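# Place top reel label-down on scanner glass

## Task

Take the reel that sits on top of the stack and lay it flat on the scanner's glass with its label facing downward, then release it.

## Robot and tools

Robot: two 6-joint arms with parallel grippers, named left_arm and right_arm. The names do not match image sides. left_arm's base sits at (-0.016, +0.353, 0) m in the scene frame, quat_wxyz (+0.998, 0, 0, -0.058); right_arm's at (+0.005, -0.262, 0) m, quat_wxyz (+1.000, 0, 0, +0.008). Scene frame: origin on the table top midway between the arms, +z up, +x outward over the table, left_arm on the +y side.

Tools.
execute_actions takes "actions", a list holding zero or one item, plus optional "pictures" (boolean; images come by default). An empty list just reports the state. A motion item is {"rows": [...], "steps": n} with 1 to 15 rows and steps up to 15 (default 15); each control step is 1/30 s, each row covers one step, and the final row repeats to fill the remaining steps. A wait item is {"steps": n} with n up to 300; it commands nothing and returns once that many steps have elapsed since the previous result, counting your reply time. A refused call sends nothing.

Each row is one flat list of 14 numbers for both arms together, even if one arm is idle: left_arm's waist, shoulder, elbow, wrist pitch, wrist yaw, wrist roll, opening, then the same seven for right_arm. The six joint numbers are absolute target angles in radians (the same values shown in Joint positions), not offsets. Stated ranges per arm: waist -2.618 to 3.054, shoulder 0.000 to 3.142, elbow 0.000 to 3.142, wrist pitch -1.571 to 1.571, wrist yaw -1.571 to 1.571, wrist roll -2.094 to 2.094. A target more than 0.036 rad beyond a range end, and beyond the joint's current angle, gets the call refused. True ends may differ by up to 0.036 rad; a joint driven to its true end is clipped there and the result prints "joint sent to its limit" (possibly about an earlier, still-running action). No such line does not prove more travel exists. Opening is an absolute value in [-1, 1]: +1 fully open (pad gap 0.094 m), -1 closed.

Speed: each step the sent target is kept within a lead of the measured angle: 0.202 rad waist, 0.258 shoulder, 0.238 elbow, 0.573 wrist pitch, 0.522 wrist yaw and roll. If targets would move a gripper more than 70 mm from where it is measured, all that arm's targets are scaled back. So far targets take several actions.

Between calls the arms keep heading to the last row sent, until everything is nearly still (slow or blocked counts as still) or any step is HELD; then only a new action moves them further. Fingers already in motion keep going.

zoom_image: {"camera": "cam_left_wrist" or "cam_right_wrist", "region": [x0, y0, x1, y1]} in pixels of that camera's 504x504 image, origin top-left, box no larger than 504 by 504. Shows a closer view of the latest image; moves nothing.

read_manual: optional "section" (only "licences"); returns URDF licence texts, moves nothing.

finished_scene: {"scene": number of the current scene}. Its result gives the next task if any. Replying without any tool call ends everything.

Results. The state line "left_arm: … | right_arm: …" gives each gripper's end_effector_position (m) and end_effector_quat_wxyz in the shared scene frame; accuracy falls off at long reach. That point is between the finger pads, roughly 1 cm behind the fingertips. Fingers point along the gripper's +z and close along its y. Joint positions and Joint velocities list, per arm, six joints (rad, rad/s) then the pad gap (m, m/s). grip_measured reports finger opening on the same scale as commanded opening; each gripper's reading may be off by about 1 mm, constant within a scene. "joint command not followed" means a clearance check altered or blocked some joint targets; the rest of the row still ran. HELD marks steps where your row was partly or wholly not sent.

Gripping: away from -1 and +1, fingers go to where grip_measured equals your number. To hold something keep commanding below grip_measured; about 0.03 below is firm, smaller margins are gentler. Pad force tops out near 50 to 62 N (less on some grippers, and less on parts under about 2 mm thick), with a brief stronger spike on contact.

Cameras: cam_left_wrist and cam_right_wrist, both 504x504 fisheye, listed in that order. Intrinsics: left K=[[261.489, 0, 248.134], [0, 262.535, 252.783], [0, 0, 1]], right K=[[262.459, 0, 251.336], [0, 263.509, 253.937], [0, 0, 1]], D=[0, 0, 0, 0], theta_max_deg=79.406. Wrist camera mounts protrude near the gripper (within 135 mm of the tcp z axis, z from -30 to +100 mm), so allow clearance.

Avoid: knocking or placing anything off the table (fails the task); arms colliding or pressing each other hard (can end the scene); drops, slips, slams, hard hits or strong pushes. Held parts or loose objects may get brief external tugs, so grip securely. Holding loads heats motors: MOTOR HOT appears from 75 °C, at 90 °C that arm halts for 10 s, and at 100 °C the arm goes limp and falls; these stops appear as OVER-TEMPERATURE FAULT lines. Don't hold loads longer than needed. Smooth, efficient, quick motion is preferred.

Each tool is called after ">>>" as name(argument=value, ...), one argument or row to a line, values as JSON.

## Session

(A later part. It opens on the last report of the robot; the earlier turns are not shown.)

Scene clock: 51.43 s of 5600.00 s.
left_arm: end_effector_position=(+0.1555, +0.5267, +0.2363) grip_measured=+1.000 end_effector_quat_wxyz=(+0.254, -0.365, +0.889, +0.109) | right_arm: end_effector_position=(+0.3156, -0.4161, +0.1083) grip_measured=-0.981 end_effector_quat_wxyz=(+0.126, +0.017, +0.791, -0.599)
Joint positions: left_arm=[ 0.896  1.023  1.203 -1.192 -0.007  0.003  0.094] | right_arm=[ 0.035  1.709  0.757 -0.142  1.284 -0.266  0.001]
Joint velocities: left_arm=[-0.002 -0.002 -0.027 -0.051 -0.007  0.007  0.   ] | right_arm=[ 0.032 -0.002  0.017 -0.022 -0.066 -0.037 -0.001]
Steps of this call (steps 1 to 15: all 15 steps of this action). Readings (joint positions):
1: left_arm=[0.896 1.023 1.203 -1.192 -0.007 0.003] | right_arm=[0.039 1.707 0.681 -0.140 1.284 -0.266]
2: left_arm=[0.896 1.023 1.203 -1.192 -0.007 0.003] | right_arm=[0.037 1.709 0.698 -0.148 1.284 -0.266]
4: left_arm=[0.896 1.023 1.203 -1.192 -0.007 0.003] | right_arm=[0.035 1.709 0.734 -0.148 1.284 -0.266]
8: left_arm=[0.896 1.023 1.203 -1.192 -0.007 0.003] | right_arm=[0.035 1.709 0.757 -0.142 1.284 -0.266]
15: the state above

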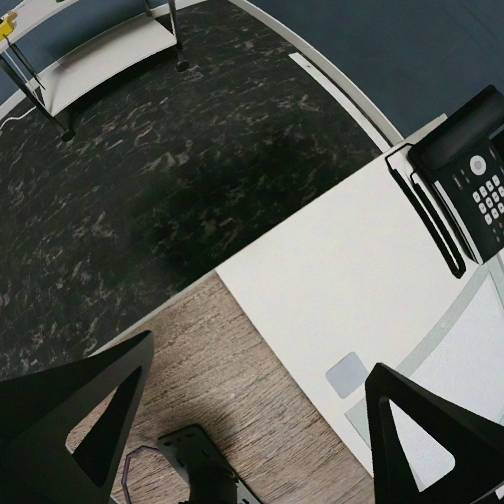

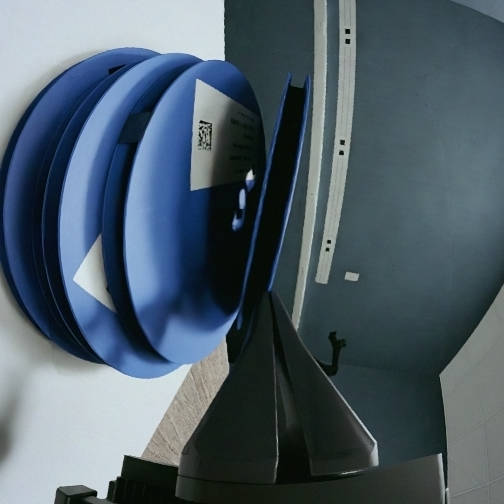

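>>> execute_actions(
  actions=[
    {"rows":[[0.9,1.0,1.2,-1.2,0,0,1,0.1,1.65,0.95,-0.35,1.29,-0.25,-1]],"steps":10},
  ],
  pictures=false,
)

>>> execute_actions(
  actions=[
    {"rows":[[0.9,1.0,1.2,-1.2,0,0,1,0.2,1.6,1.15,-0.55,1.1,-0.25,-1]],"steps":10},
  ],
  pictures=false,
)

>>> execute_actions(
  actions=[
    {"rows":[[0.9,1.0,1.2,-1.2,0,0,1,0.3,1.55,1.35,-0.85,0.8,-0.2,-1]],"steps":10},
  ],
  pictures=false,
)

>>> execute_actions(
  actions=[
    {"rows":[[0.9,1.0,1.2,-1.2,0,0,1,0.3,1.55,1.55,-1.2,0.4,-0.1,-1]],"steps":10},
  ],
  pictures=false,
)

>>> execute_actions(
  actions=[
    {"rows":[[0.9,1.0,1.2,-1.2,0,0,1,0.3,1.55,1.6,-1.2,0,0,-1]],"steps":10},
  ],
  pictures=false,
)

>>> execute_actions(
  actions=[
    {"rows":[[0.9,1.0,1.2,-1.2,0,0,1,0.3,1.55,1.6,-1.2,-0.4,0.2,-1]],"steps":10},
  ],
  pictures=false,
)

>>> execute_actions(
  actions=[
    {"rows":[[0.9,1.0,1.2,-1.2,0,0,1,0.3,1.7,1.6,-1,-0.8,0.4,-1]],"steps":10},
  ],
  pictures=false,
)

>>> execute_actions(
  actions=[
    {"rows":[[0.9,1.0,1.2,-1.2,0,0,1,0.3,1.9,1.6,-0.7,-1.1,0.6,-1]]},
  ],
)

Scene clock: 61.80 s of 5600.00 s.
left_arm: end_effector_position=(+0.1555, +0.5267, +0.2363) grip_measured=+1.000 end_effector_quat_wxyz=(+0.254, -0.365, +0.889, +0.109) | right_arm: end_effector_position=(+0.3516, -0.3920, +0.1609) grip_measured=-0.981 end_effector_quat_wxyz=(+0.173, +0.011, +0.789, -0.590)
Joint positions: left_arm=[ 0.896  1.023  1.203 -1.192 -0.007  0.003  0.094] | right_arm=[ 0.101  1.659  0.937 -0.305  1.281 -0.264  0.001]
Joint velocities: left_arm=[ 0.007 -0.012 -0.002 -0.007 -0.051 -0.037  0.   ] | right_arm=[ 0.012  0.007  0.012 -0.33  -0.051 -0.081  0.   ]
Steps of this call (steps 1 to 15: the robot went on to your last target; steps 16 to 90: nothing new was sent; then 7.03 s passed at rest; steps 91 to 100: all 10 steps of this action). Readings (joint positions):
91: left_arm=[0.896 1.023 1.203 -1.192 -0.007 0.003] | right_arm=[0.040 1.707 0.779 -0.187 1.284 -0.265]
92: left_arm=[0.896 1.023 1.203 -1.192 -0.007 0.003] | right_arm=[0.050 1.707 0.814 -0.236 1.283 -0.265]
94: left_arm=[0.896 1.023 1.203 -1.192 -0.007 0.003] | right_arm=[0.077 1.695 0.886 -0.275 1.283 -0.265]
98: left_arm=[0.896 1.023 1.203 -1.192 -0.007 0.003] | right_arm=[0.101 1.660 0.937 -0.292 1.283 -0.264]
100: the state above

Scene clock: 62.13 s of 5600.00 s.
left_arm: end_effector_position=(+0.1555, +0.5267, +0.2363) grip_measured=+1.000 end_effector_quat_wxyz=(+0.254, -0.365, +0.889, +0.109) | right_arm: end_effector_position=(+0.3905, -0.3366, +0.2023) grip_measured=-0.982 end_effector_quat_wxyz=(+0.243, -0.043, +0.825, -0.509)
Joint positions: left_arm=[ 0.896  1.023  1.203 -1.192 -0.007  0.003  0.094] | right_arm=[ 0.208  1.606  1.137 -0.497  1.113 -0.261  0.001]
Joint velocities: left_arm=[-0.017  0.007 -0.007  0.022 -0.022 -0.007  0.   ] | right_arm=[-0.012 -0.012 -0.007 -0.3   -0.125 -0.022 -0.   ]
Steps of this call (steps 1 to 10: all 10 steps of this action). Readings (joint positions):
1: left_arm=[0.896 1.023 1.203 -1.192 -0.007 0.003] | right_arm=[0.108 1.658 0.960 -0.358 1.254 -0.262]
2: left_arm=[0.896 1.023 1.203 -1.192 -0.007 0.003] | right_arm=[0.124 1.658 0.999 -0.413 1.218 -0.262]
4: left_arm=[0.896 1.023 1.203 -1.192 -0.007 0.003] | right_arm=[0.170 1.647 1.079 -0.460 1.170 -0.262]
8: left_arm=[0.896 1.023 1.203 -1.192 -0.007 0.003] | right_arm=[0.209 1.609 1.137 -0.483 1.123 -0.261]
10: the state above

Scene clock: 62.47 s of 5600.00 s.
left_arm: end_effector_position=(+0.1555, +0.5267, +0.2363) grip_measured=+1.000 end_effector_quat_wxyz=(+0.254, -0.365, +0.889, +0.109) | right_arm: end_effector_position=(+0.3960, -0.2678, +0.2247) grip_measured=-0.986 end_effector_quat_wxyz=(+0.272, -0.128, +0.878, -0.373)
Joint positions: left_arm=[ 0.896  1.023  1.203 -1.192 -0.007  0.003  0.094] | right_arm=[ 0.308  1.556  1.332 -0.79   0.829 -0.216  0.001]
Joint velocities: left_arm=[ 0.012 -0.012 -0.007 -0.051  0.051 -0.095  0.   ] | right_arm=[-0.012 -0.002 -0.002 -0.344 -0.198 -0.022 -0.002]
Steps of this call (steps 1 to 10: all 10 steps of this action). Readings (joint positions):
1: left_arm=[0.896 1.023 1.203 -1.192 -0.007 0.003] | right_arm=[0.214 1.606 1.164 -0.563 1.065 -0.253]
2: left_arm=[0.896 1.023 1.203 -1.192 -0.007 0.003] | right_arm=[0.228 1.608 1.204 -0.636 1.008 -0.245]
4: left_arm=[0.896 1.023 1.203 -1.192 -0.007 0.003] | right_arm=[0.271 1.597 1.280 -0.712 0.929 -0.234]
8: left_arm=[0.896 1.023 1.203 -1.192 -0.007 0.003] | right_arm=[0.308 1.559 1.332 -0.769 0.844 -0.219]
10: the state above

Scene clock: 62.80 s of 5600.00 s.
left_arm: end_effector_position=(+0.1555, +0.5267, +0.2363) grip_measured=+1.000 end_effector_quat_wxyz=(+0.254, -0.365, +0.889, +0.109) | right_arm: end_effector_position=(+0.3652, -0.2239, +0.2272) grip_measured=-0.987 end_effector_quat_wxyz=(+0.222, -0.164, +0.940, -0.200)
Joint positions: left_arm=[ 0.896  1.023  1.203 -1.192 -0.007  0.003  0.094] | right_arm=[ 0.303  1.553  1.534 -1.136  0.455 -0.123  0.001]
Joint velocities: left_arm=[-0.012  0.002 -0.002 -0.007 -0.022 -0.066  0.   ] | right_arm=[-0.002  0.017  0.007 -0.388 -0.388  0.081  0.   ]
Steps of this call (steps 1 to 10: all 10 steps of this action). Readings (joint positions):
1: left_arm=[0.896 1.023 1.203 -1.192 -0.007 0.003] | right_arm=[0.305 1.562 1.364 -0.859 0.764 -0.199]
2: left_arm=[0.896 1.023 1.203 -1.192 -0.007 0.003] | right_arm=[0.303 1.572 1.412 -0.939 0.689 -0.182]
4: left_arm=[0.896 1.023 1.203 -1.192 -0.007 0.003] | right_arm=[0.303 1.571 1.488 -1.024 0.584 -0.157]
8: left_arm=[0.896 1.023 1.203 -1.192 -0.007 0.003] | right_arm=[0.303 1.553 1.534 -1.106 0.482 -0.129]
10: the state above

Scene clock: 63.13 s of 5600.00 s.
left_arm: end_effector_position=(+0.1555, +0.5267, +0.2363) grip_measured=+1.000 end_effector_quat_wxyz=(+0.254, -0.365, +0.889, +0.109) | right_arm: end_effector_position=(+0.3475, -0.1596, +0.2193) grip_measured=-0.987 end_effector_quat_wxyz=(+0.205, -0.159, +0.966, +0.001)
Joint positions: left_arm=[ 0.896  1.023  1.203 -1.192 -0.007  0.003  0.094] | right_arm=[ 0.3    1.553  1.571 -1.179  0.059 -0.022  0.001]
Joint velocities: left_arm=[ 0.007 -0.007 -0.022 -0.007  0.037  0.037  0.   ] | right_arm=[-0.017 -0.002 -0.002 -0.066 -0.242  0.139 -0.001]
Steps of this call (steps 1 to 10: all 10 steps of this action). Readings (joint positions):
1: left_arm=[0.896 1.023 1.203 -1.192 -0.007 0.003] | right_arm=[0.301 1.553 1.538 -1.151 0.390 -0.105]
2: left_arm=[0.896 1.023 1.203 -1.192 -0.007 0.003] | right_arm=[0.300 1.553 1.546 -1.162 0.313 -0.086]
4: left_arm=[0.896 1.023 1.203 -1.192 -0.007 0.003] | right_arm=[0.300 1.553 1.562 -1.171 0.201 -0.059]
8: left_arm=[0.896 1.023 1.203 -1.192 -0.007 0.003] | right_arm=[0.300 1.553 1.571 -1.176 0.087 -0.029]
10: the state above

Scene clock: 63.47 s of 5600.00 s.
left_arm: end_effector_position=(+0.1555, +0.5267, +0.2363) grip_measured=+1.000 end_effector_quat_wxyz=(+0.254, -0.365, +0.889, +0.109) | right_arm: end_effector_position=(+0.3216, -0.0960, +0.2277) grip_measured=-0.987 end_effector_quat_wxyz=(+0.153, -0.104, +0.961, +0.207)
Joint positions: left_arm=[ 0.896  1.023  1.203 -1.192 -0.007  0.003  0.094] | right_arm=[ 0.297  1.553  1.571 -1.184 -0.337  0.169  0.001]
Joint velocities: left_arm=[-0.007 -0.022 -0.002 -0.037 -0.051  0.007  0.   ] | right_arm=[ 0.017 -0.002 -0.007  0.037 -0.344  0.168 -0.001]
Steps of this call (steps 1 to 10: all 10 steps of this action). Readings (joint positions):
1: left_arm=[0.896 1.023 1.203 -1.192 -0.007 0.003] | right_arm=[0.297 1.553 1.571 -1.181 -0.005 0.011]
2: left_arm=[0.896 1.023 1.203 -1.192 -0.007 0.003] | right_arm=[0.296 1.553 1.571 -1.181 -0.081 0.048]
4: left_arm=[0.896 1.023 1.203 -1.192 -0.007 0.003] | right_arm=[0.297 1.553 1.571 -1.183 -0.195 0.100]
8: left_arm=[0.896 1.023 1.203 -1.192 -0.007 0.003] | right_arm=[0.297 1.553 1.571 -1.184 -0.309 0.155]
10: the state above

Scene clock: 63.80 s of 5600.00 s.
left_arm: end_effector_position=(+0.1555, +0.5267, +0.2363) grip_measured=+1.000 end_effector_quat_wxyz=(+0.254, -0.365, +0.889, +0.109) | right_arm: end_effector_position=(+0.3400, -0.0275, +0.2208) grip_measured=-0.987 end_effector_quat_wxyz=(+0.064, -0.047, +0.916, +0.393)
Joint positions: left_arm=[ 0.896  1.023  1.203 -1.192 -0.007  0.003  0.094] | right_arm=[ 0.296  1.719  1.587 -1.026 -0.729  0.37   0.001]
Joint velocities: left_arm=[ 0.002  0.002  0.012 -0.022 -0.007  0.007  0.   ] | right_arm=[ 0.017 -0.002 -0.002  0.125 -0.388  0.154 -0.001]
Steps of this call (steps 1 to 10: all 10 steps of this action). Readings (joint positions):
1: left_arm=[0.896 1.023 1.203 -1.192 -0.007 0.003] | right_arm=[0.295 1.564 1.572 -1.173 -0.402 0.204]
2: left_arm=[0.896 1.023 1.203 -1.192 -0.007 0.003] | right_arm=[0.295 1.586 1.581 -1.144 -0.481 0.243]
4: left_arm=[0.896 1.023 1.203 -1.192 -0.007 0.003] | right_arm=[0.296 1.644 1.587 -1.082 -0.595 0.297]
8: left_arm=[0.896 1.023 1.203 -1.192 -0.007 0.003] | right_arm=[0.296 1.717 1.587 -1.034 -0.702 0.356]
10: the state above

Scene clock: 64.30 s of 5600.00 s.
left_arm: end_effector_position=(+0.1555, +0.5267, +0.2363) grip_measured=+1.000 end_effector_quat_wxyz=(+0.254, -0.365, +0.889, +0.109) | right_arm: end_effector_position=(+0.3761, +0.0238, +0.2121) grip_measured=-0.987 end_effector_quat_wxyz=(-0.009, -0.020, +0.841, +0.540)
Joint positions: left_arm=[ 0.896  1.023  1.203 -1.192 -0.007  0.003  0.094] | right_arm=[ 0.297  1.921  1.602 -0.716 -1.066  0.588  0.001]
Joint velocities: left_arm=[ 0.012 -0.012 -0.022 -0.007 -0.007  0.007  0.   ] | right_arm=[ 0.002 -0.007  0.002  0.125 -0.11   0.125  0.001]
Steps of this call (steps 1 to 15: all 15 steps of this action). Readings (joint positions):
1: left_arm=[0.896 1.023 1.203 -1.192 -0.007 0.003] | right_arm=[0.296 1.732 1.588 -0.995 -0.785 0.406]
2: left_arm=[0.896 1.023 1.203 -1.192 -0.007 0.003] | right_arm=[0.296 1.757 1.596 -0.936 -0.850 0.444]
4: left_arm=[0.896 1.023 1.203 -1.192 -0.007 0.003] | right_arm=[0.297 1.827 1.602 -0.834 -0.939 0.498]
8: left_arm=[0.896 1.023 1.203 -1.192 -0.007 0.003] | right_arm=[0.297 1.924 1.602 -0.761 -1.015 0.557]
15: the state above

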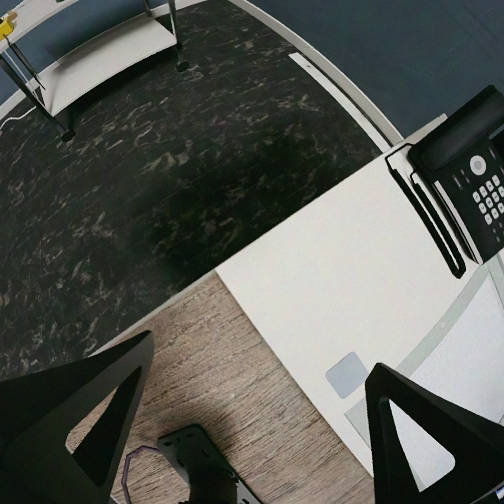

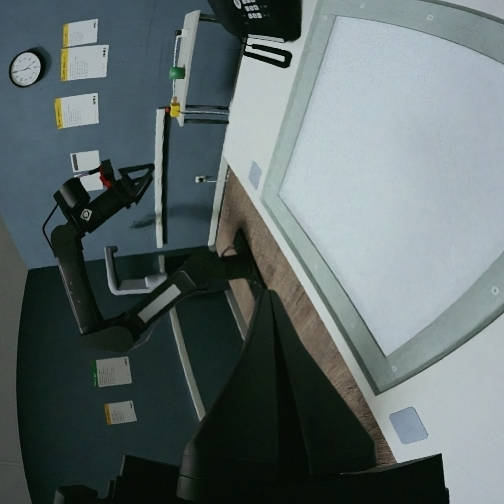

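Dropped.

>>> execute_actions(
  actions=[
    {"rows":[[0.9,1.0,1.2,-1.2,0,0,1,0,1.3,1.4,-1.1,0,0,1]]},
  ],
  pictures=false,
)

>>> execute_actions(
  actions=[
    {"steps":25},
  ],
)

Scene clock: 67.03 s of 5600.00 s.
left_arm: end_effector_position=(+0.1555, +0.5267, +0.2363) grip_measured=+1.000 end_effector_quat_wxyz=(+0.254, -0.365, +0.889, +0.109) | right_arm: end_effector_position=(+0.3382, -0.2272, +0.2707) grip_measured=+1.000 end_effector_quat_wxyz=(+0.323, +0.000, +0.942, +0.093)
Joint positions: left_arm=[ 0.896  1.023  1.203 -1.192 -0.007  0.003  0.094] | right_arm=[-0.005  1.289  1.421 -1.034 -0.168  0.071  0.094]
Joint velocities: left_arm=[ 0.012 -0.007 -0.007 -0.007  0.022 -0.081  0.   ] | right_arm=[ 0.012 -0.799 -0.007 -0.271  1.106 -0.359  0.   ]
Steps of this call (steps 1 to 30: the robot went on to your last target; steps 31 to 67: nothing new was sent; steps 68 to 82: all 15 steps of this action). Readings (joint positions):
68: left_arm=[0.896 1.023 1.203 -1.192 -0.007 0.003] | right_arm=[0.290 1.907 1.589 -0.717 -1.042 0.556]
69: left_arm=[0.896 1.023 1.203 -1.192 -0.007 0.003] | right_arm=[0.275 1.878 1.556 -0.749 -0.990 0.504]
71: left_arm=[0.896 1.023 1.203 -1.192 -0.007 0.003] | right_arm=[0.217 1.807 1.496 -0.822 -0.883 0.407]
75: left_arm=[0.896 1.023 1.203 -1.192 -0.007 0.003] | right_arm=[0.067 1.645 1.438 -0.928 -0.633 0.252]
82: the state above

Scene clock: 67.87 s of 5600.00 s.
left_arm: end_effector_position=(+0.1555, +0.5267, +0.2363) grip_measured=+1.000 end_effector_quat_wxyz=(+0.254, -0.365, +0.889, +0.109) | right_arm: end_effector_position=(+0.3308, -0.2550, +0.2604) grip_measured=+1.000 end_effector_quat_wxyz=(+0.303, -0.004, +0.953, +0.009)
Joint positions: left_arm=[ 0.896  1.023  1.203 -1.192 -0.007  0.003  0.094] | right_arm=[-0.005  1.292  1.421 -1.083 -0.012  0.008  0.094]
Joint velocities: left_arm=[ 0.002  0.002 -0.017 -0.007 -0.007  0.022  0.   ] | right_arm=[ 0.012  0.022  0.017 -0.037 -0.051 -0.051  0.   ]
Steps of this call (steps 1 to 25: the robot went on to your last target). Readings (joint positions):
1: left_arm=[0.896 1.023 1.203 -1.192 -0.007 0.003] | right_arm=[-0.005 1.270 1.421 -1.042 -0.136 0.059]
2: left_arm=[0.896 1.023 1.203 -1.192 -0.007 0.003] | right_arm=[-0.005 1.264 1.421 -1.049 -0.111 0.048]
4: left_arm=[0.896 1.023 1.203 -1.192 -0.007 0.003] | right_arm=[-0.005 1.272 1.421 -1.062 -0.074 0.034]
8: left_arm=[0.896 1.023 1.203 -1.192 -0.007 0.003] | right_arm=[-0.005 1.292 1.421 -1.076 -0.036 0.018]
25: the state above

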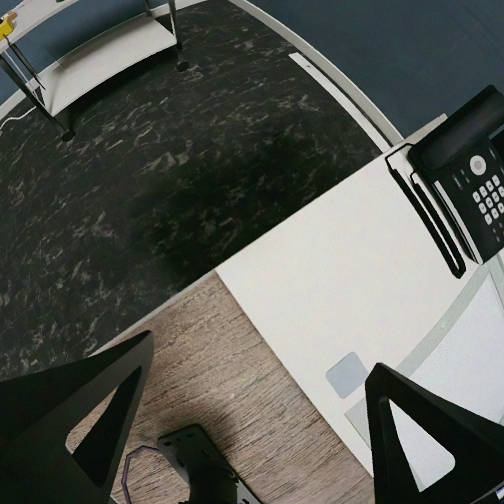

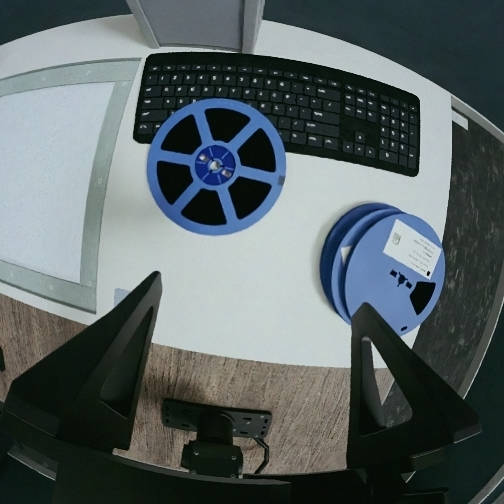

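>>> execute_actions(
  actions=[
    {"rows":[[0.2,1.0,1.2,-1.2,0,0,1,-0.15,2.12,1.92,-1.3,0,1.57,0.5]]},
  ],
  pictures=false,
)

>>> execute_actions(
  actions=[
    {"steps":25},
  ],
)

Scene clock: 75.10 s of 5600.00 s.
left_arm: end_effector_position=(+0.2271, +0.3741, +0.2363) grip_measured=+1.000 end_effector_quat_wxyz=(+0.276, -0.041, +0.960, +0.008) | right_arm: end_effector_position=(+0.4348, -0.3195, +0.0822) grip_measured=+0.502 end_effector_quat_wxyz=(+0.020, +0.656, +0.754, +0.017)
Joint positions: left_arm=[ 0.204  1.023  1.203 -1.192  0.008  0.     0.094] | right_arm=[-0.155  2.17   1.905 -1.253 -0.006  1.295  0.071]
Joint velocities: left_arm=[-0.007  0.017  0.007  0.037 -0.066 -0.037  0.   ] | right_arm=[-0.017  0.628  0.007 -0.256 -0.007  1.736 -0.   ]
Steps of this call (steps 1 to 15: the robot went on to your last target; steps 16 to 90: nothing new was sent; then 3.73 s passed at rest; steps 91 to 105: all 15 steps of this action). Readings (joint positions):
91: left_arm=[0.867 1.023 1.203 -1.192 -0.022 0.001] | right_arm=[-0.021 1.324 1.462 -1.135 -0.019 0.082]
92: left_arm=[0.801 1.023 1.203 -1.192 -0.024 0.000] | right_arm=[-0.057 1.387 1.545 -1.195 -0.021 0.182]
94: left_arm=[0.651 1.023 1.203 -1.192 -0.017 0.000] | right_arm=[-0.124 1.545 1.721 -1.229 -0.014 0.380]
98: left_arm=[0.354 1.023 1.203 -1.192 -0.008 0.000] | right_arm=[-0.155 1.823 1.904 -1.211 -0.006 0.720]
105: the state above

Scene clock: 75.93 s of 5600.00 s.
left_arm: end_effector_position=(+0.2271, +0.3741, +0.2363) grip_measured=+1.000 end_effector_quat_wxyz=(+0.276, -0.041, +0.960, +0.008) | right_arm: end_effector_position=(+0.4282, -0.3186, +0.0982) grip_measured=+0.502 end_effector_quat_wxyz=(+0.021, +0.751, +0.660, +0.023)
Joint positions: left_arm=[ 0.204  1.023  1.203 -1.192  0.008  0.     0.094] | right_arm=[-0.155  2.13   1.905 -1.284 -0.006  1.561  0.071]
Joint velocities: left_arm=[-0.007 -0.007 -0.012 -0.081  0.007 -0.007  0.   ] | right_arm=[-0.012 -0.002  0.017 -0.007  0.037  0.066  0.   ]
Steps of this call (steps 1 to 25: the robot went on to your last target). Readings (joint positions):
1: left_arm=[0.204 1.023 1.203 -1.192 0.008 0.000] | right_arm=[-0.155 2.185 1.905 -1.261 -0.006 1.349]
2: left_arm=[0.204 1.023 1.203 -1.192 0.008 0.000] | right_arm=[-0.155 2.187 1.905 -1.267 -0.006 1.392]
4: left_arm=[0.204 1.023 1.203 -1.192 0.008 0.000] | right_arm=[-0.155 2.174 1.905 -1.274 -0.006 1.454]
8: left_arm=[0.204 1.023 1.203 -1.192 0.008 0.000] | right_arm=[-0.155 2.137 1.905 -1.281 -0.006 1.518]
25: the state above

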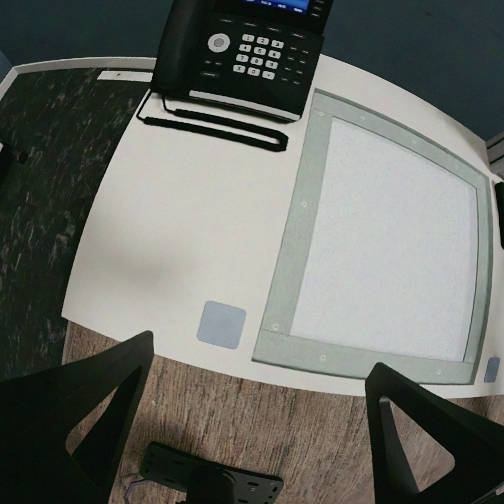

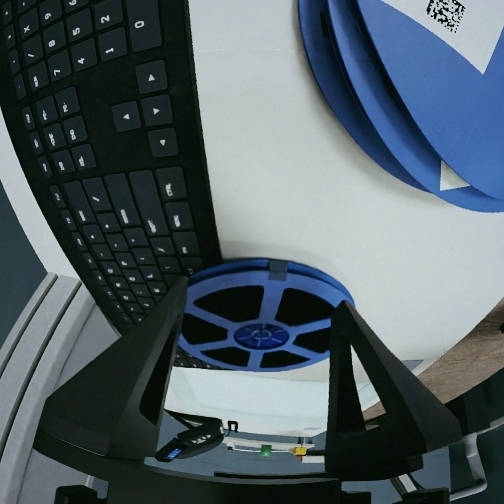

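Centre ≈ x .43. Narrow a bit, lower.

>>> execute_actions(
  actions=[
    {"rows":[[0.2,1.0,1.2,-1.2,0,0,1,-0.19,2.245,1.92,-1.23,0,1.45,0]]},
  ],
)

>>> execute_actions(
  actions=[
    {"rows":[[0.2,1.0,1.2,-1.2,0,0,1,-0.05,2.26,1.92,-1.23,0,1.55,0]]},
  ],
)

Scene clock: 78.83 s of 5600.00 s.
left_arm: end_effector_position=(+0.2271, +0.3741, +0.2363) grip_measured=+1.000 end_effector_quat_wxyz=(+0.276, -0.041, +0.960, +0.008) | right_arm: end_effector_position=(+0.4334, -0.3344, +0.0472) grip_measured=+0.002 end_effector_quat_wxyz=(-0.008, +0.729, +0.684, -0.002)
Joint positions: left_arm=[ 0.204  1.023  1.203 -1.192  0.008  0.     0.094] | right_arm=[-0.189  2.259  1.912 -1.238 -0.006  1.462  0.047]
Joint velocities: left_arm=[-0.017 -0.017 -0.007 -0.066  0.007  0.066  0.   ] | right_arm=[ 0.002  0.002 -0.002 -0.007  0.022 -0.051  0.001]
Steps of this call (steps 1 to 15: the robot went on to your last target; steps 16 to 72: nothing new was sent; steps 73 to 87: all 15 steps of this action). Readings (joint positions):
73: left_arm=[0.204 1.023 1.203 -1.192 0.008 0.000] | right_arm=[-0.157 2.138 1.907 -1.283 -0.006 1.547]
74: left_arm=[0.204 1.023 1.203 -1.192 0.008 0.000] | right_arm=[-0.160 2.151 1.911 -1.274 -0.006 1.529]
76: left_arm=[0.204 1.023 1.203 -1.192 0.008 0.000] | right_arm=[-0.172 2.190 1.912 -1.255 -0.006 1.503]
80: left_arm=[0.204 1.023 1.203 -1.192 0.008 0.000] | right_arm=[-0.188 2.255 1.912 -1.242 -0.006 1.477]
87: the state above

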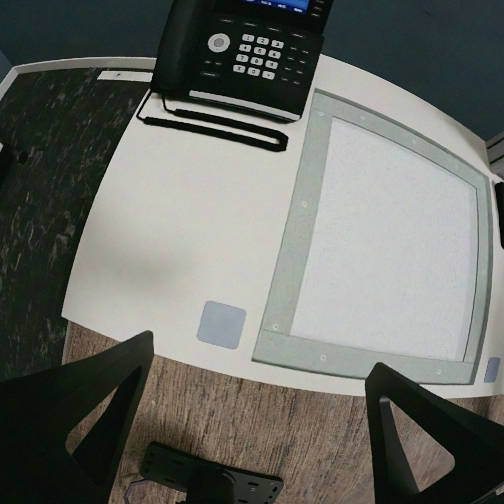

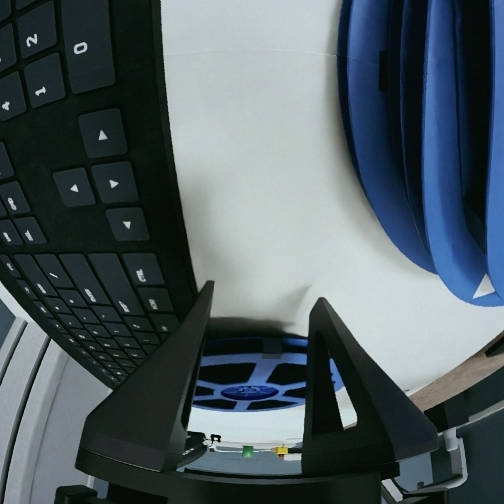

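Scene clock: 79.33 s of 5600.00 s.
left_arm: end_effector_position=(+0.2271, +0.3741, +0.2363) grip_measured=+1.000 end_effector_quat_wxyz=(+0.276, -0.041, +0.960, +0.008) | right_arm: end_effector_position=(+0.4404, -0.2717, +0.0472) grip_measured=+0.002 end_effector_quat_wxyz=(-0.004, +0.705, +0.709, -0.002)
Joint positions: left_arm=[ 0.204  1.023  1.203 -1.192  0.008  0.     0.094] | right_arm=[-0.043  2.259  1.912 -1.234 -0.003  1.538  0.047]
Joint velocities: left_arm=[-0.017 -0.007 -0.017 -0.022 -0.007 -0.007  0.   ] | right_arm=[-0.1   -0.002  0.007  0.051 -0.081  0.007 -0.   ]
Steps of this call (steps 1 to 15: all 15 steps of this action). Readings (joint positions):
1: left_arm=[0.204 1.023 1.203 -1.192 0.008 0.000] | right_arm=[-0.180 2.259 1.912 -1.237 -0.002 1.474]
2: left_arm=[0.204 1.023 1.203 -1.192 0.008 0.000] | right_arm=[-0.164 2.259 1.912 -1.237 0.002 1.488]
4: left_arm=[0.204 1.023 1.203 -1.192 0.008 0.000] | right_arm=[-0.110 2.259 1.912 -1.235 0.002 1.508]
8: left_arm=[0.204 1.023 1.203 -1.192 0.008 0.000] | right_arm=[-0.027 2.259 1.912 -1.234 -0.000 1.527]
15: the state above

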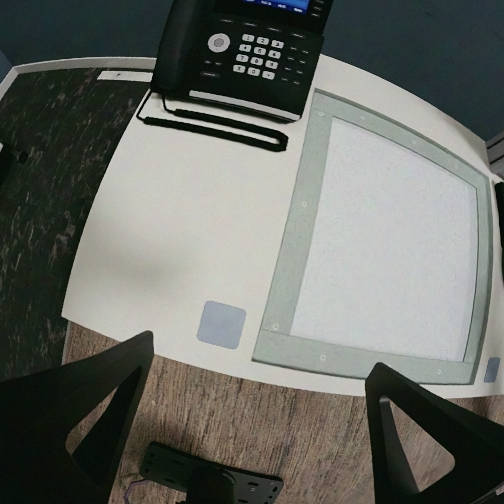

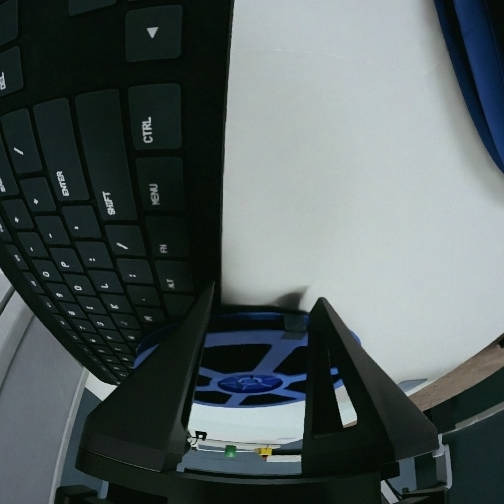

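>>> execute_actions(
  actions=[
    {"rows":[[0.2,1.0,1.2,-1.2,0,0,1,0.08,2.26,1.92,-1.25,0,1.68,0]],"steps":10},
  ],
  pictures=false,
)

>>> execute_actions(
  actions=[
    {"rows":[[0.2,1.0,1.2,-1.2,0,0,1,0.2,2.26,1.92,-1.23,0,1.8,0]],"steps":10},
  ],
  pictures=false,
)

>>> execute_actions(
  actions=[
    {"rows":[[0.2,1.0,1.2,-1.2,0,0,1,0.32,2.28,1.92,-1.17,0,1.92,0]]},
  ],
)

Scene clock: 83.93 s of 5600.00 s.
left_arm: end_effector_position=(+0.2271, +0.3741, +0.2363) grip_measured=+1.000 end_effector_quat_wxyz=(+0.276, -0.041, +0.960, +0.008) | right_arm: end_effector_position=(+0.4368, -0.2078, +0.0472) grip_measured=+0.002 end_effector_quat_wxyz=(-0.004, +0.694, +0.720, -0.004)
Joint positions: left_arm=[ 0.204  1.023  1.203 -1.192  0.008  0.     0.094] | right_arm=[ 0.105  2.259  1.912 -1.235 -0.     1.657  0.047]
Joint velocities: left_arm=[ 0.002 -0.017  0.022 -0.051  0.007  0.051  0.   ] | right_arm=[-0.012  0.007  0.012 -0.022  0.066  0.022 -0.001]
Steps of this call (steps 1 to 15: the robot went on to your last target; steps 16 to 90: nothing new was sent; then 1.27 s passed at rest; steps 91 to 100: all 10 steps of this action). Readings (joint positions):
91: left_arm=[0.204 1.023 1.203 -1.192 0.008 0.000] | right_arm=[-0.040 2.259 1.912 -1.234 0.001 1.561]
92: left_arm=[0.204 1.023 1.203 -1.192 0.008 0.000] | right_arm=[-0.025 2.259 1.912 -1.234 0.004 1.584]
94: left_arm=[0.204 1.023 1.203 -1.192 0.008 0.000] | right_arm=[0.023 2.259 1.912 -1.234 0.009 1.615]
98: left_arm=[0.204 1.023 1.203 -1.192 0.008 0.000] | right_arm=[0.099 2.259 1.912 -1.235 0.003 1.648]
100: the state above

Scene clock: 84.27 s of 5600.00 s.
left_arm: end_effector_position=(+0.2271, +0.3741, +0.2363) grip_measured=+1.000 end_effector_quat_wxyz=(+0.276, -0.041, +0.960, +0.008) | right_arm: end_effector_position=(+0.4287, -0.1616, +0.0472) grip_measured=+0.002 end_effector_quat_wxyz=(-0.001, +0.698, +0.716, -0.005)
Joint positions: left_arm=[ 0.204  1.023  1.203 -1.192  0.008  0.     0.094] | right_arm=[ 0.214  2.259  1.912 -1.234  0.003  1.777  0.047]
Joint velocities: left_arm=[ 0.012 -0.002  0.017  0.007 -0.022 -0.037  0.   ] | right_arm=[-0.017 -0.007 -0.002  0.007  0.051  0.125  0.   ]
Steps of this call (steps 1 to 10: all 10 steps of this action). Readings (joint positions):
1: left_arm=[0.204 1.023 1.203 -1.192 0.008 0.000] | right_arm=[0.111 2.259 1.912 -1.234 0.002 1.678]
2: left_arm=[0.204 1.023 1.203 -1.192 0.008 0.000] | right_arm=[0.119 2.259 1.912 -1.234 0.006 1.700]
4: left_arm=[0.204 1.023 1.203 -1.192 0.008 0.000] | right_arm=[0.151 2.259 1.912 -1.234 0.007 1.733]
8: left_arm=[0.204 1.023 1.203 -1.192 0.008 0.000] | right_arm=[0.208 2.259 1.912 -1.234 0.005 1.769]
10: the state above

Scene clock: 84.77 s of 5600.00 s.
left_arm: end_effector_position=(+0.2271, +0.3741, +0.2363) grip_measured=+1.000 end_effector_quat_wxyz=(+0.276, -0.041, +0.960, +0.008) | right_arm: end_effector_position=(+0.4281, -0.1090, +0.0474) grip_measured=+0.002 end_effector_quat_wxyz=(+0.011, +0.704, +0.710, +0.021)
Joint positions: left_arm=[ 0.204  1.023  1.203 -1.192  0.008  0.     0.094] | right_arm=[ 0.328  2.259  1.912 -1.176  0.002  1.907  0.047]
Joint velocities: left_arm=[ 0.007 -0.002  0.007  0.007  0.007 -0.007  0.   ] | right_arm=[-0.085 -0.007 -0.022 -0.022 -0.037  0.007 -0.   ]
Steps of this call (steps 1 to 15: all 15 steps of this action). Readings (joint positions):
1: left_arm=[0.204 1.023 1.203 -1.192 0.008 0.000] | right_arm=[0.222 2.259 1.912 -1.229 0.005 1.798]
2: left_arm=[0.204 1.023 1.203 -1.192 0.008 0.000] | right_arm=[0.232 2.259 1.912 -1.221 0.010 1.821]
4: left_arm=[0.204 1.023 1.203 -1.192 0.008 0.000] | right_arm=[0.269 2.259 1.912 -1.205 0.010 1.854]
8: left_arm=[0.204 1.023 1.203 -1.192 0.008 0.000] | right_arm=[0.332 2.259 1.912 -1.184 0.005 1.889]
15: the state above

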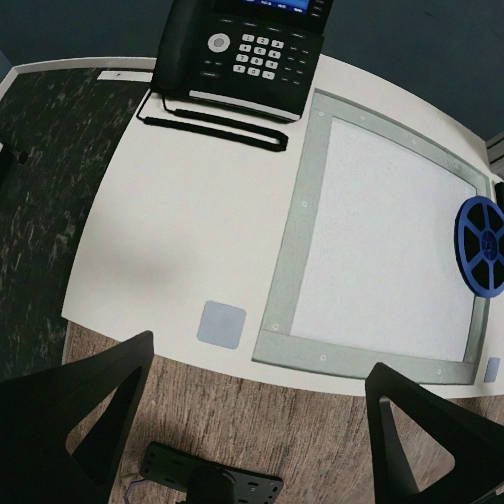

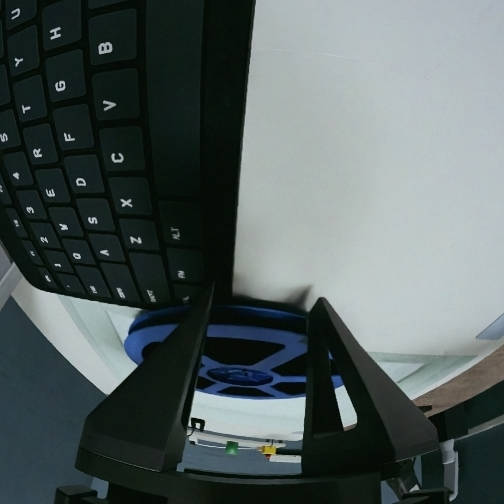

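>>> execute_actions(
  actions=[
    {"rows":[[0.2,1.0,1.2,-1.2,0,0,1,0.44,2.3,1.92,-1.06,0,2.05,0]]},
  ],
  pictures=false,
)

>>> execute_actions(
  actions=[
    {"rows":[[0.2,1.0,1.2,-1.2,0,0,1,0.54,2.315,1.92,-0.95,0,2.09,0]]},
  ],
  pictures=false,
)

>>> execute_actions(
  actions=[
    {"rows":[[0.2,1.0,1.2,-1.2,0,0,1,0.63,2.335,1.92,-0.85,0,2.09,0]]},
  ],
)

Scene clock: 87.60 s of 5600.00 s.
left_arm: end_effector_position=(+0.2271, +0.3741, +0.2363) grip_measured=+1.000 end_effector_quat_wxyz=(+0.276, -0.041, +0.960, +0.008) | right_arm: end_effector_position=(+0.4285, -0.0480, +0.0381) grip_measured=+0.002 end_effector_quat_wxyz=(+0.021, +0.706, +0.705, +0.061)
Joint positions: left_arm=[ 0.204  1.023  1.203 -1.192  0.008  0.     0.094] | right_arm=[ 0.449  2.285  1.912 -1.068  0.002  2.038  0.047]
Joint velocities: left_arm=[ 0.007 -0.002 -0.002 -0.037 -0.037 -0.022  0.   ] | right_arm=[-0.051 -0.007  0.002  0.154 -0.022 -0.066 -0.001]
Steps of this call (steps 1 to 15: the robot went on to your last target; steps 16 to 70: nothing new was sent; steps 71 to 85: all 15 steps of this action). Readings (joint positions):
71: left_arm=[0.204 1.023 1.203 -1.192 0.008 0.000] | right_arm=[0.333 2.261 1.912 -1.165 0.004 1.932]
72: left_arm=[0.204 1.023 1.203 -1.192 0.008 0.000] | right_arm=[0.345 2.264 1.912 -1.147 0.009 1.954]
74: left_arm=[0.204 1.023 1.203 -1.192 0.008 0.000] | right_arm=[0.386 2.274 1.912 -1.117 0.020 1.987]
78: left_arm=[0.204 1.023 1.203 -1.192 0.008 0.000] | right_arm=[0.448 2.279 1.912 -1.083 0.011 2.020]
85: the state above

Scene clock: 88.10 s of 5600.00 s.
left_arm: end_effector_position=(+0.2271, +0.3741, +0.2363) grip_measured=+1.000 end_effector_quat_wxyz=(+0.276, -0.041, +0.960, +0.008) | right_arm: end_effector_position=(+0.4271, +0.0058, +0.0405) grip_measured=+0.002 end_effector_quat_wxyz=(+0.031, +0.683, +0.721, +0.110)
Joint positions: left_arm=[ 0.204  1.023  1.203 -1.192  0.008  0.     0.094] | right_arm=[ 0.548  2.29   1.912 -0.963  0.005  2.081  0.047]
Joint velocities: left_arm=[ 0.007 -0.017  0.012 -0.007  0.022 -0.066  0.   ] | right_arm=[-0.007 -0.002  0.012 -0.051 -0.022 -0.081  0.001]
Steps of this call (steps 1 to 15: all 15 steps of this action). Readings (joint positions):
1: left_arm=[0.204 1.023 1.203 -1.192 0.008 0.000] | right_arm=[0.454 2.286 1.912 -1.060 0.004 2.045]
2: left_arm=[0.204 1.023 1.203 -1.192 0.008 0.000] | right_arm=[0.462 2.287 1.912 -1.045 0.007 2.052]
4: left_arm=[0.204 1.023 1.203 -1.192 0.008 0.000] | right_arm=[0.492 2.288 1.912 -1.014 0.010 2.062]
8: left_arm=[0.204 1.023 1.203 -1.192 0.008 0.000] | right_arm=[0.544 2.290 1.912 -0.975 0.009 2.074]
15: the state above

Scene clock: 88.60 s of 5600.00 s.
left_arm: end_effector_position=(+0.2271, +0.3741, +0.2363) grip_measured=+1.000 end_effector_quat_wxyz=(+0.276, -0.041, +0.960, +0.008) | right_arm: end_effector_position=(+0.4210, +0.0545, +0.0418) grip_measured=+0.002 end_effector_quat_wxyz=(+0.037, +0.648, +0.745, +0.154)
Joint positions: left_arm=[ 0.204  1.023  1.203 -1.192  0.008  0.     0.094] | right_arm=[ 0.634  2.301  1.912 -0.864  0.01   2.082  0.047]
Joint velocities: left_arm=[-0.002 -0.002  0.007  0.007  0.066  0.022  0.   ] | right_arm=[-0.002 -0.007 -0.012 -0.007  0.007 -0.022  0.   ]
Steps of this call (steps 1 to 15: all 15 steps of this action). Readings (joint positions):
1: left_arm=[0.204 1.023 1.203 -1.192 0.008 0.000] | right_arm=[0.553 2.292 1.912 -0.956 0.007 2.081]
2: left_arm=[0.204 1.023 1.203 -1.192 0.008 0.000] | right_arm=[0.560 2.293 1.912 -0.943 0.011 2.081]
4: left_arm=[0.204 1.023 1.203 -1.192 0.008 0.000] | right_arm=[0.585 2.296 1.912 -0.911 0.013 2.081]
8: left_arm=[0.204 1.023 1.203 -1.192 0.008 0.000] | right_arm=[0.629 2.300 1.912 -0.872 0.013 2.081]
15: the state above

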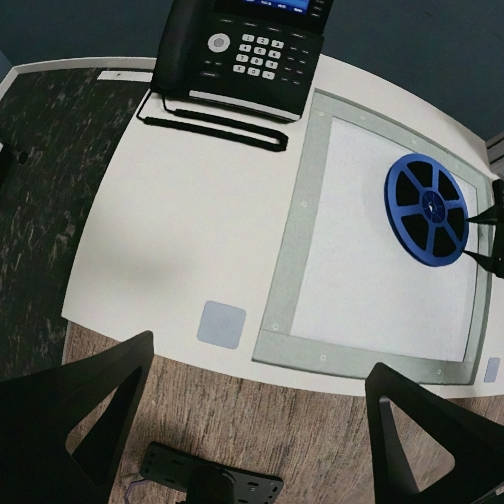

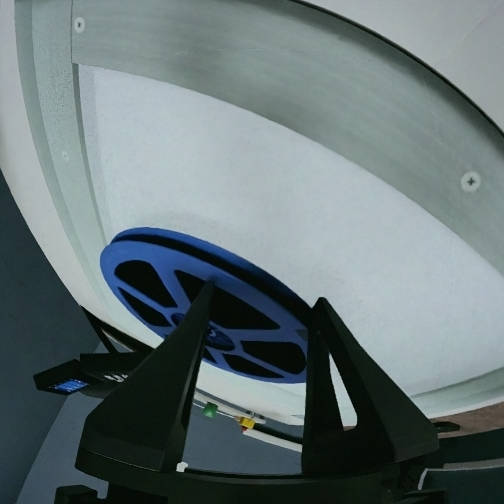

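On the glass.

>>> execute_actions(
  actions=[
    {"rows":[[0.2,1.0,1.2,-1.2,0,0,1,0.5,2.2,1.92,-0.95,0,2.09,0]]},
  ],
  pictures=false,
)

>>> finished_scene(
  scene=1,
)

Scene clock: 93.50 s of 5600.00 s.
left_arm: end_effector_position=(+0.2271, +0.3741, +0.2363) grip_measured=+1.000 end_effector_quat_wxyz=(+0.276, -0.041, +0.960, +0.008) | right_arm: end_effector_position=(+0.4536, -0.0117, +0.0861) grip_measured=+0.002 end_effector_quat_wxyz=(+0.048, +0.698, +0.694, +0.170)
Joint positions: left_arm=[ 0.204  1.023  1.203 -1.192  0.008  0.     0.094] | right_arm=[ 0.49   2.202  1.912 -0.925  0.001  2.084  0.047]
Joint velocities: left_arm=[ 0.007 -0.007  0.002 -0.037  0.051 -0.081  0.   ] | right_arm=[ 0.129 -0.002 -0.017 -0.081 -0.066 -0.066 -0.001]
Steps of this call (steps 1 to 15: the robot went on to your last target; steps 16 to 90: nothing new was sent; then 1.40 s passed at rest; steps 91 to 105: all 15 steps of this action). Readings (joint positions):
91: left_arm=[0.204 1.023 1.203 -1.192 0.008 0.000] | right_arm=[0.626 2.295 1.912 -0.868 0.005 2.082]
92: left_arm=[0.204 1.023 1.203 -1.192 0.008 0.000] | right_arm=[0.614 2.287 1.912 -0.882 -0.000 2.082]
94: left_arm=[0.204 1.023 1.203 -1.192 0.008 0.000] | right_arm=[0.567 2.261 1.912 -0.902 -0.004 2.083]
98: left_arm=[0.204 1.023 1.203 -1.192 0.008 0.000] | right_arm=[0.478 2.211 1.912 -0.913 -0.001 2.083]
105: the state above

The scene is finished: the task was done.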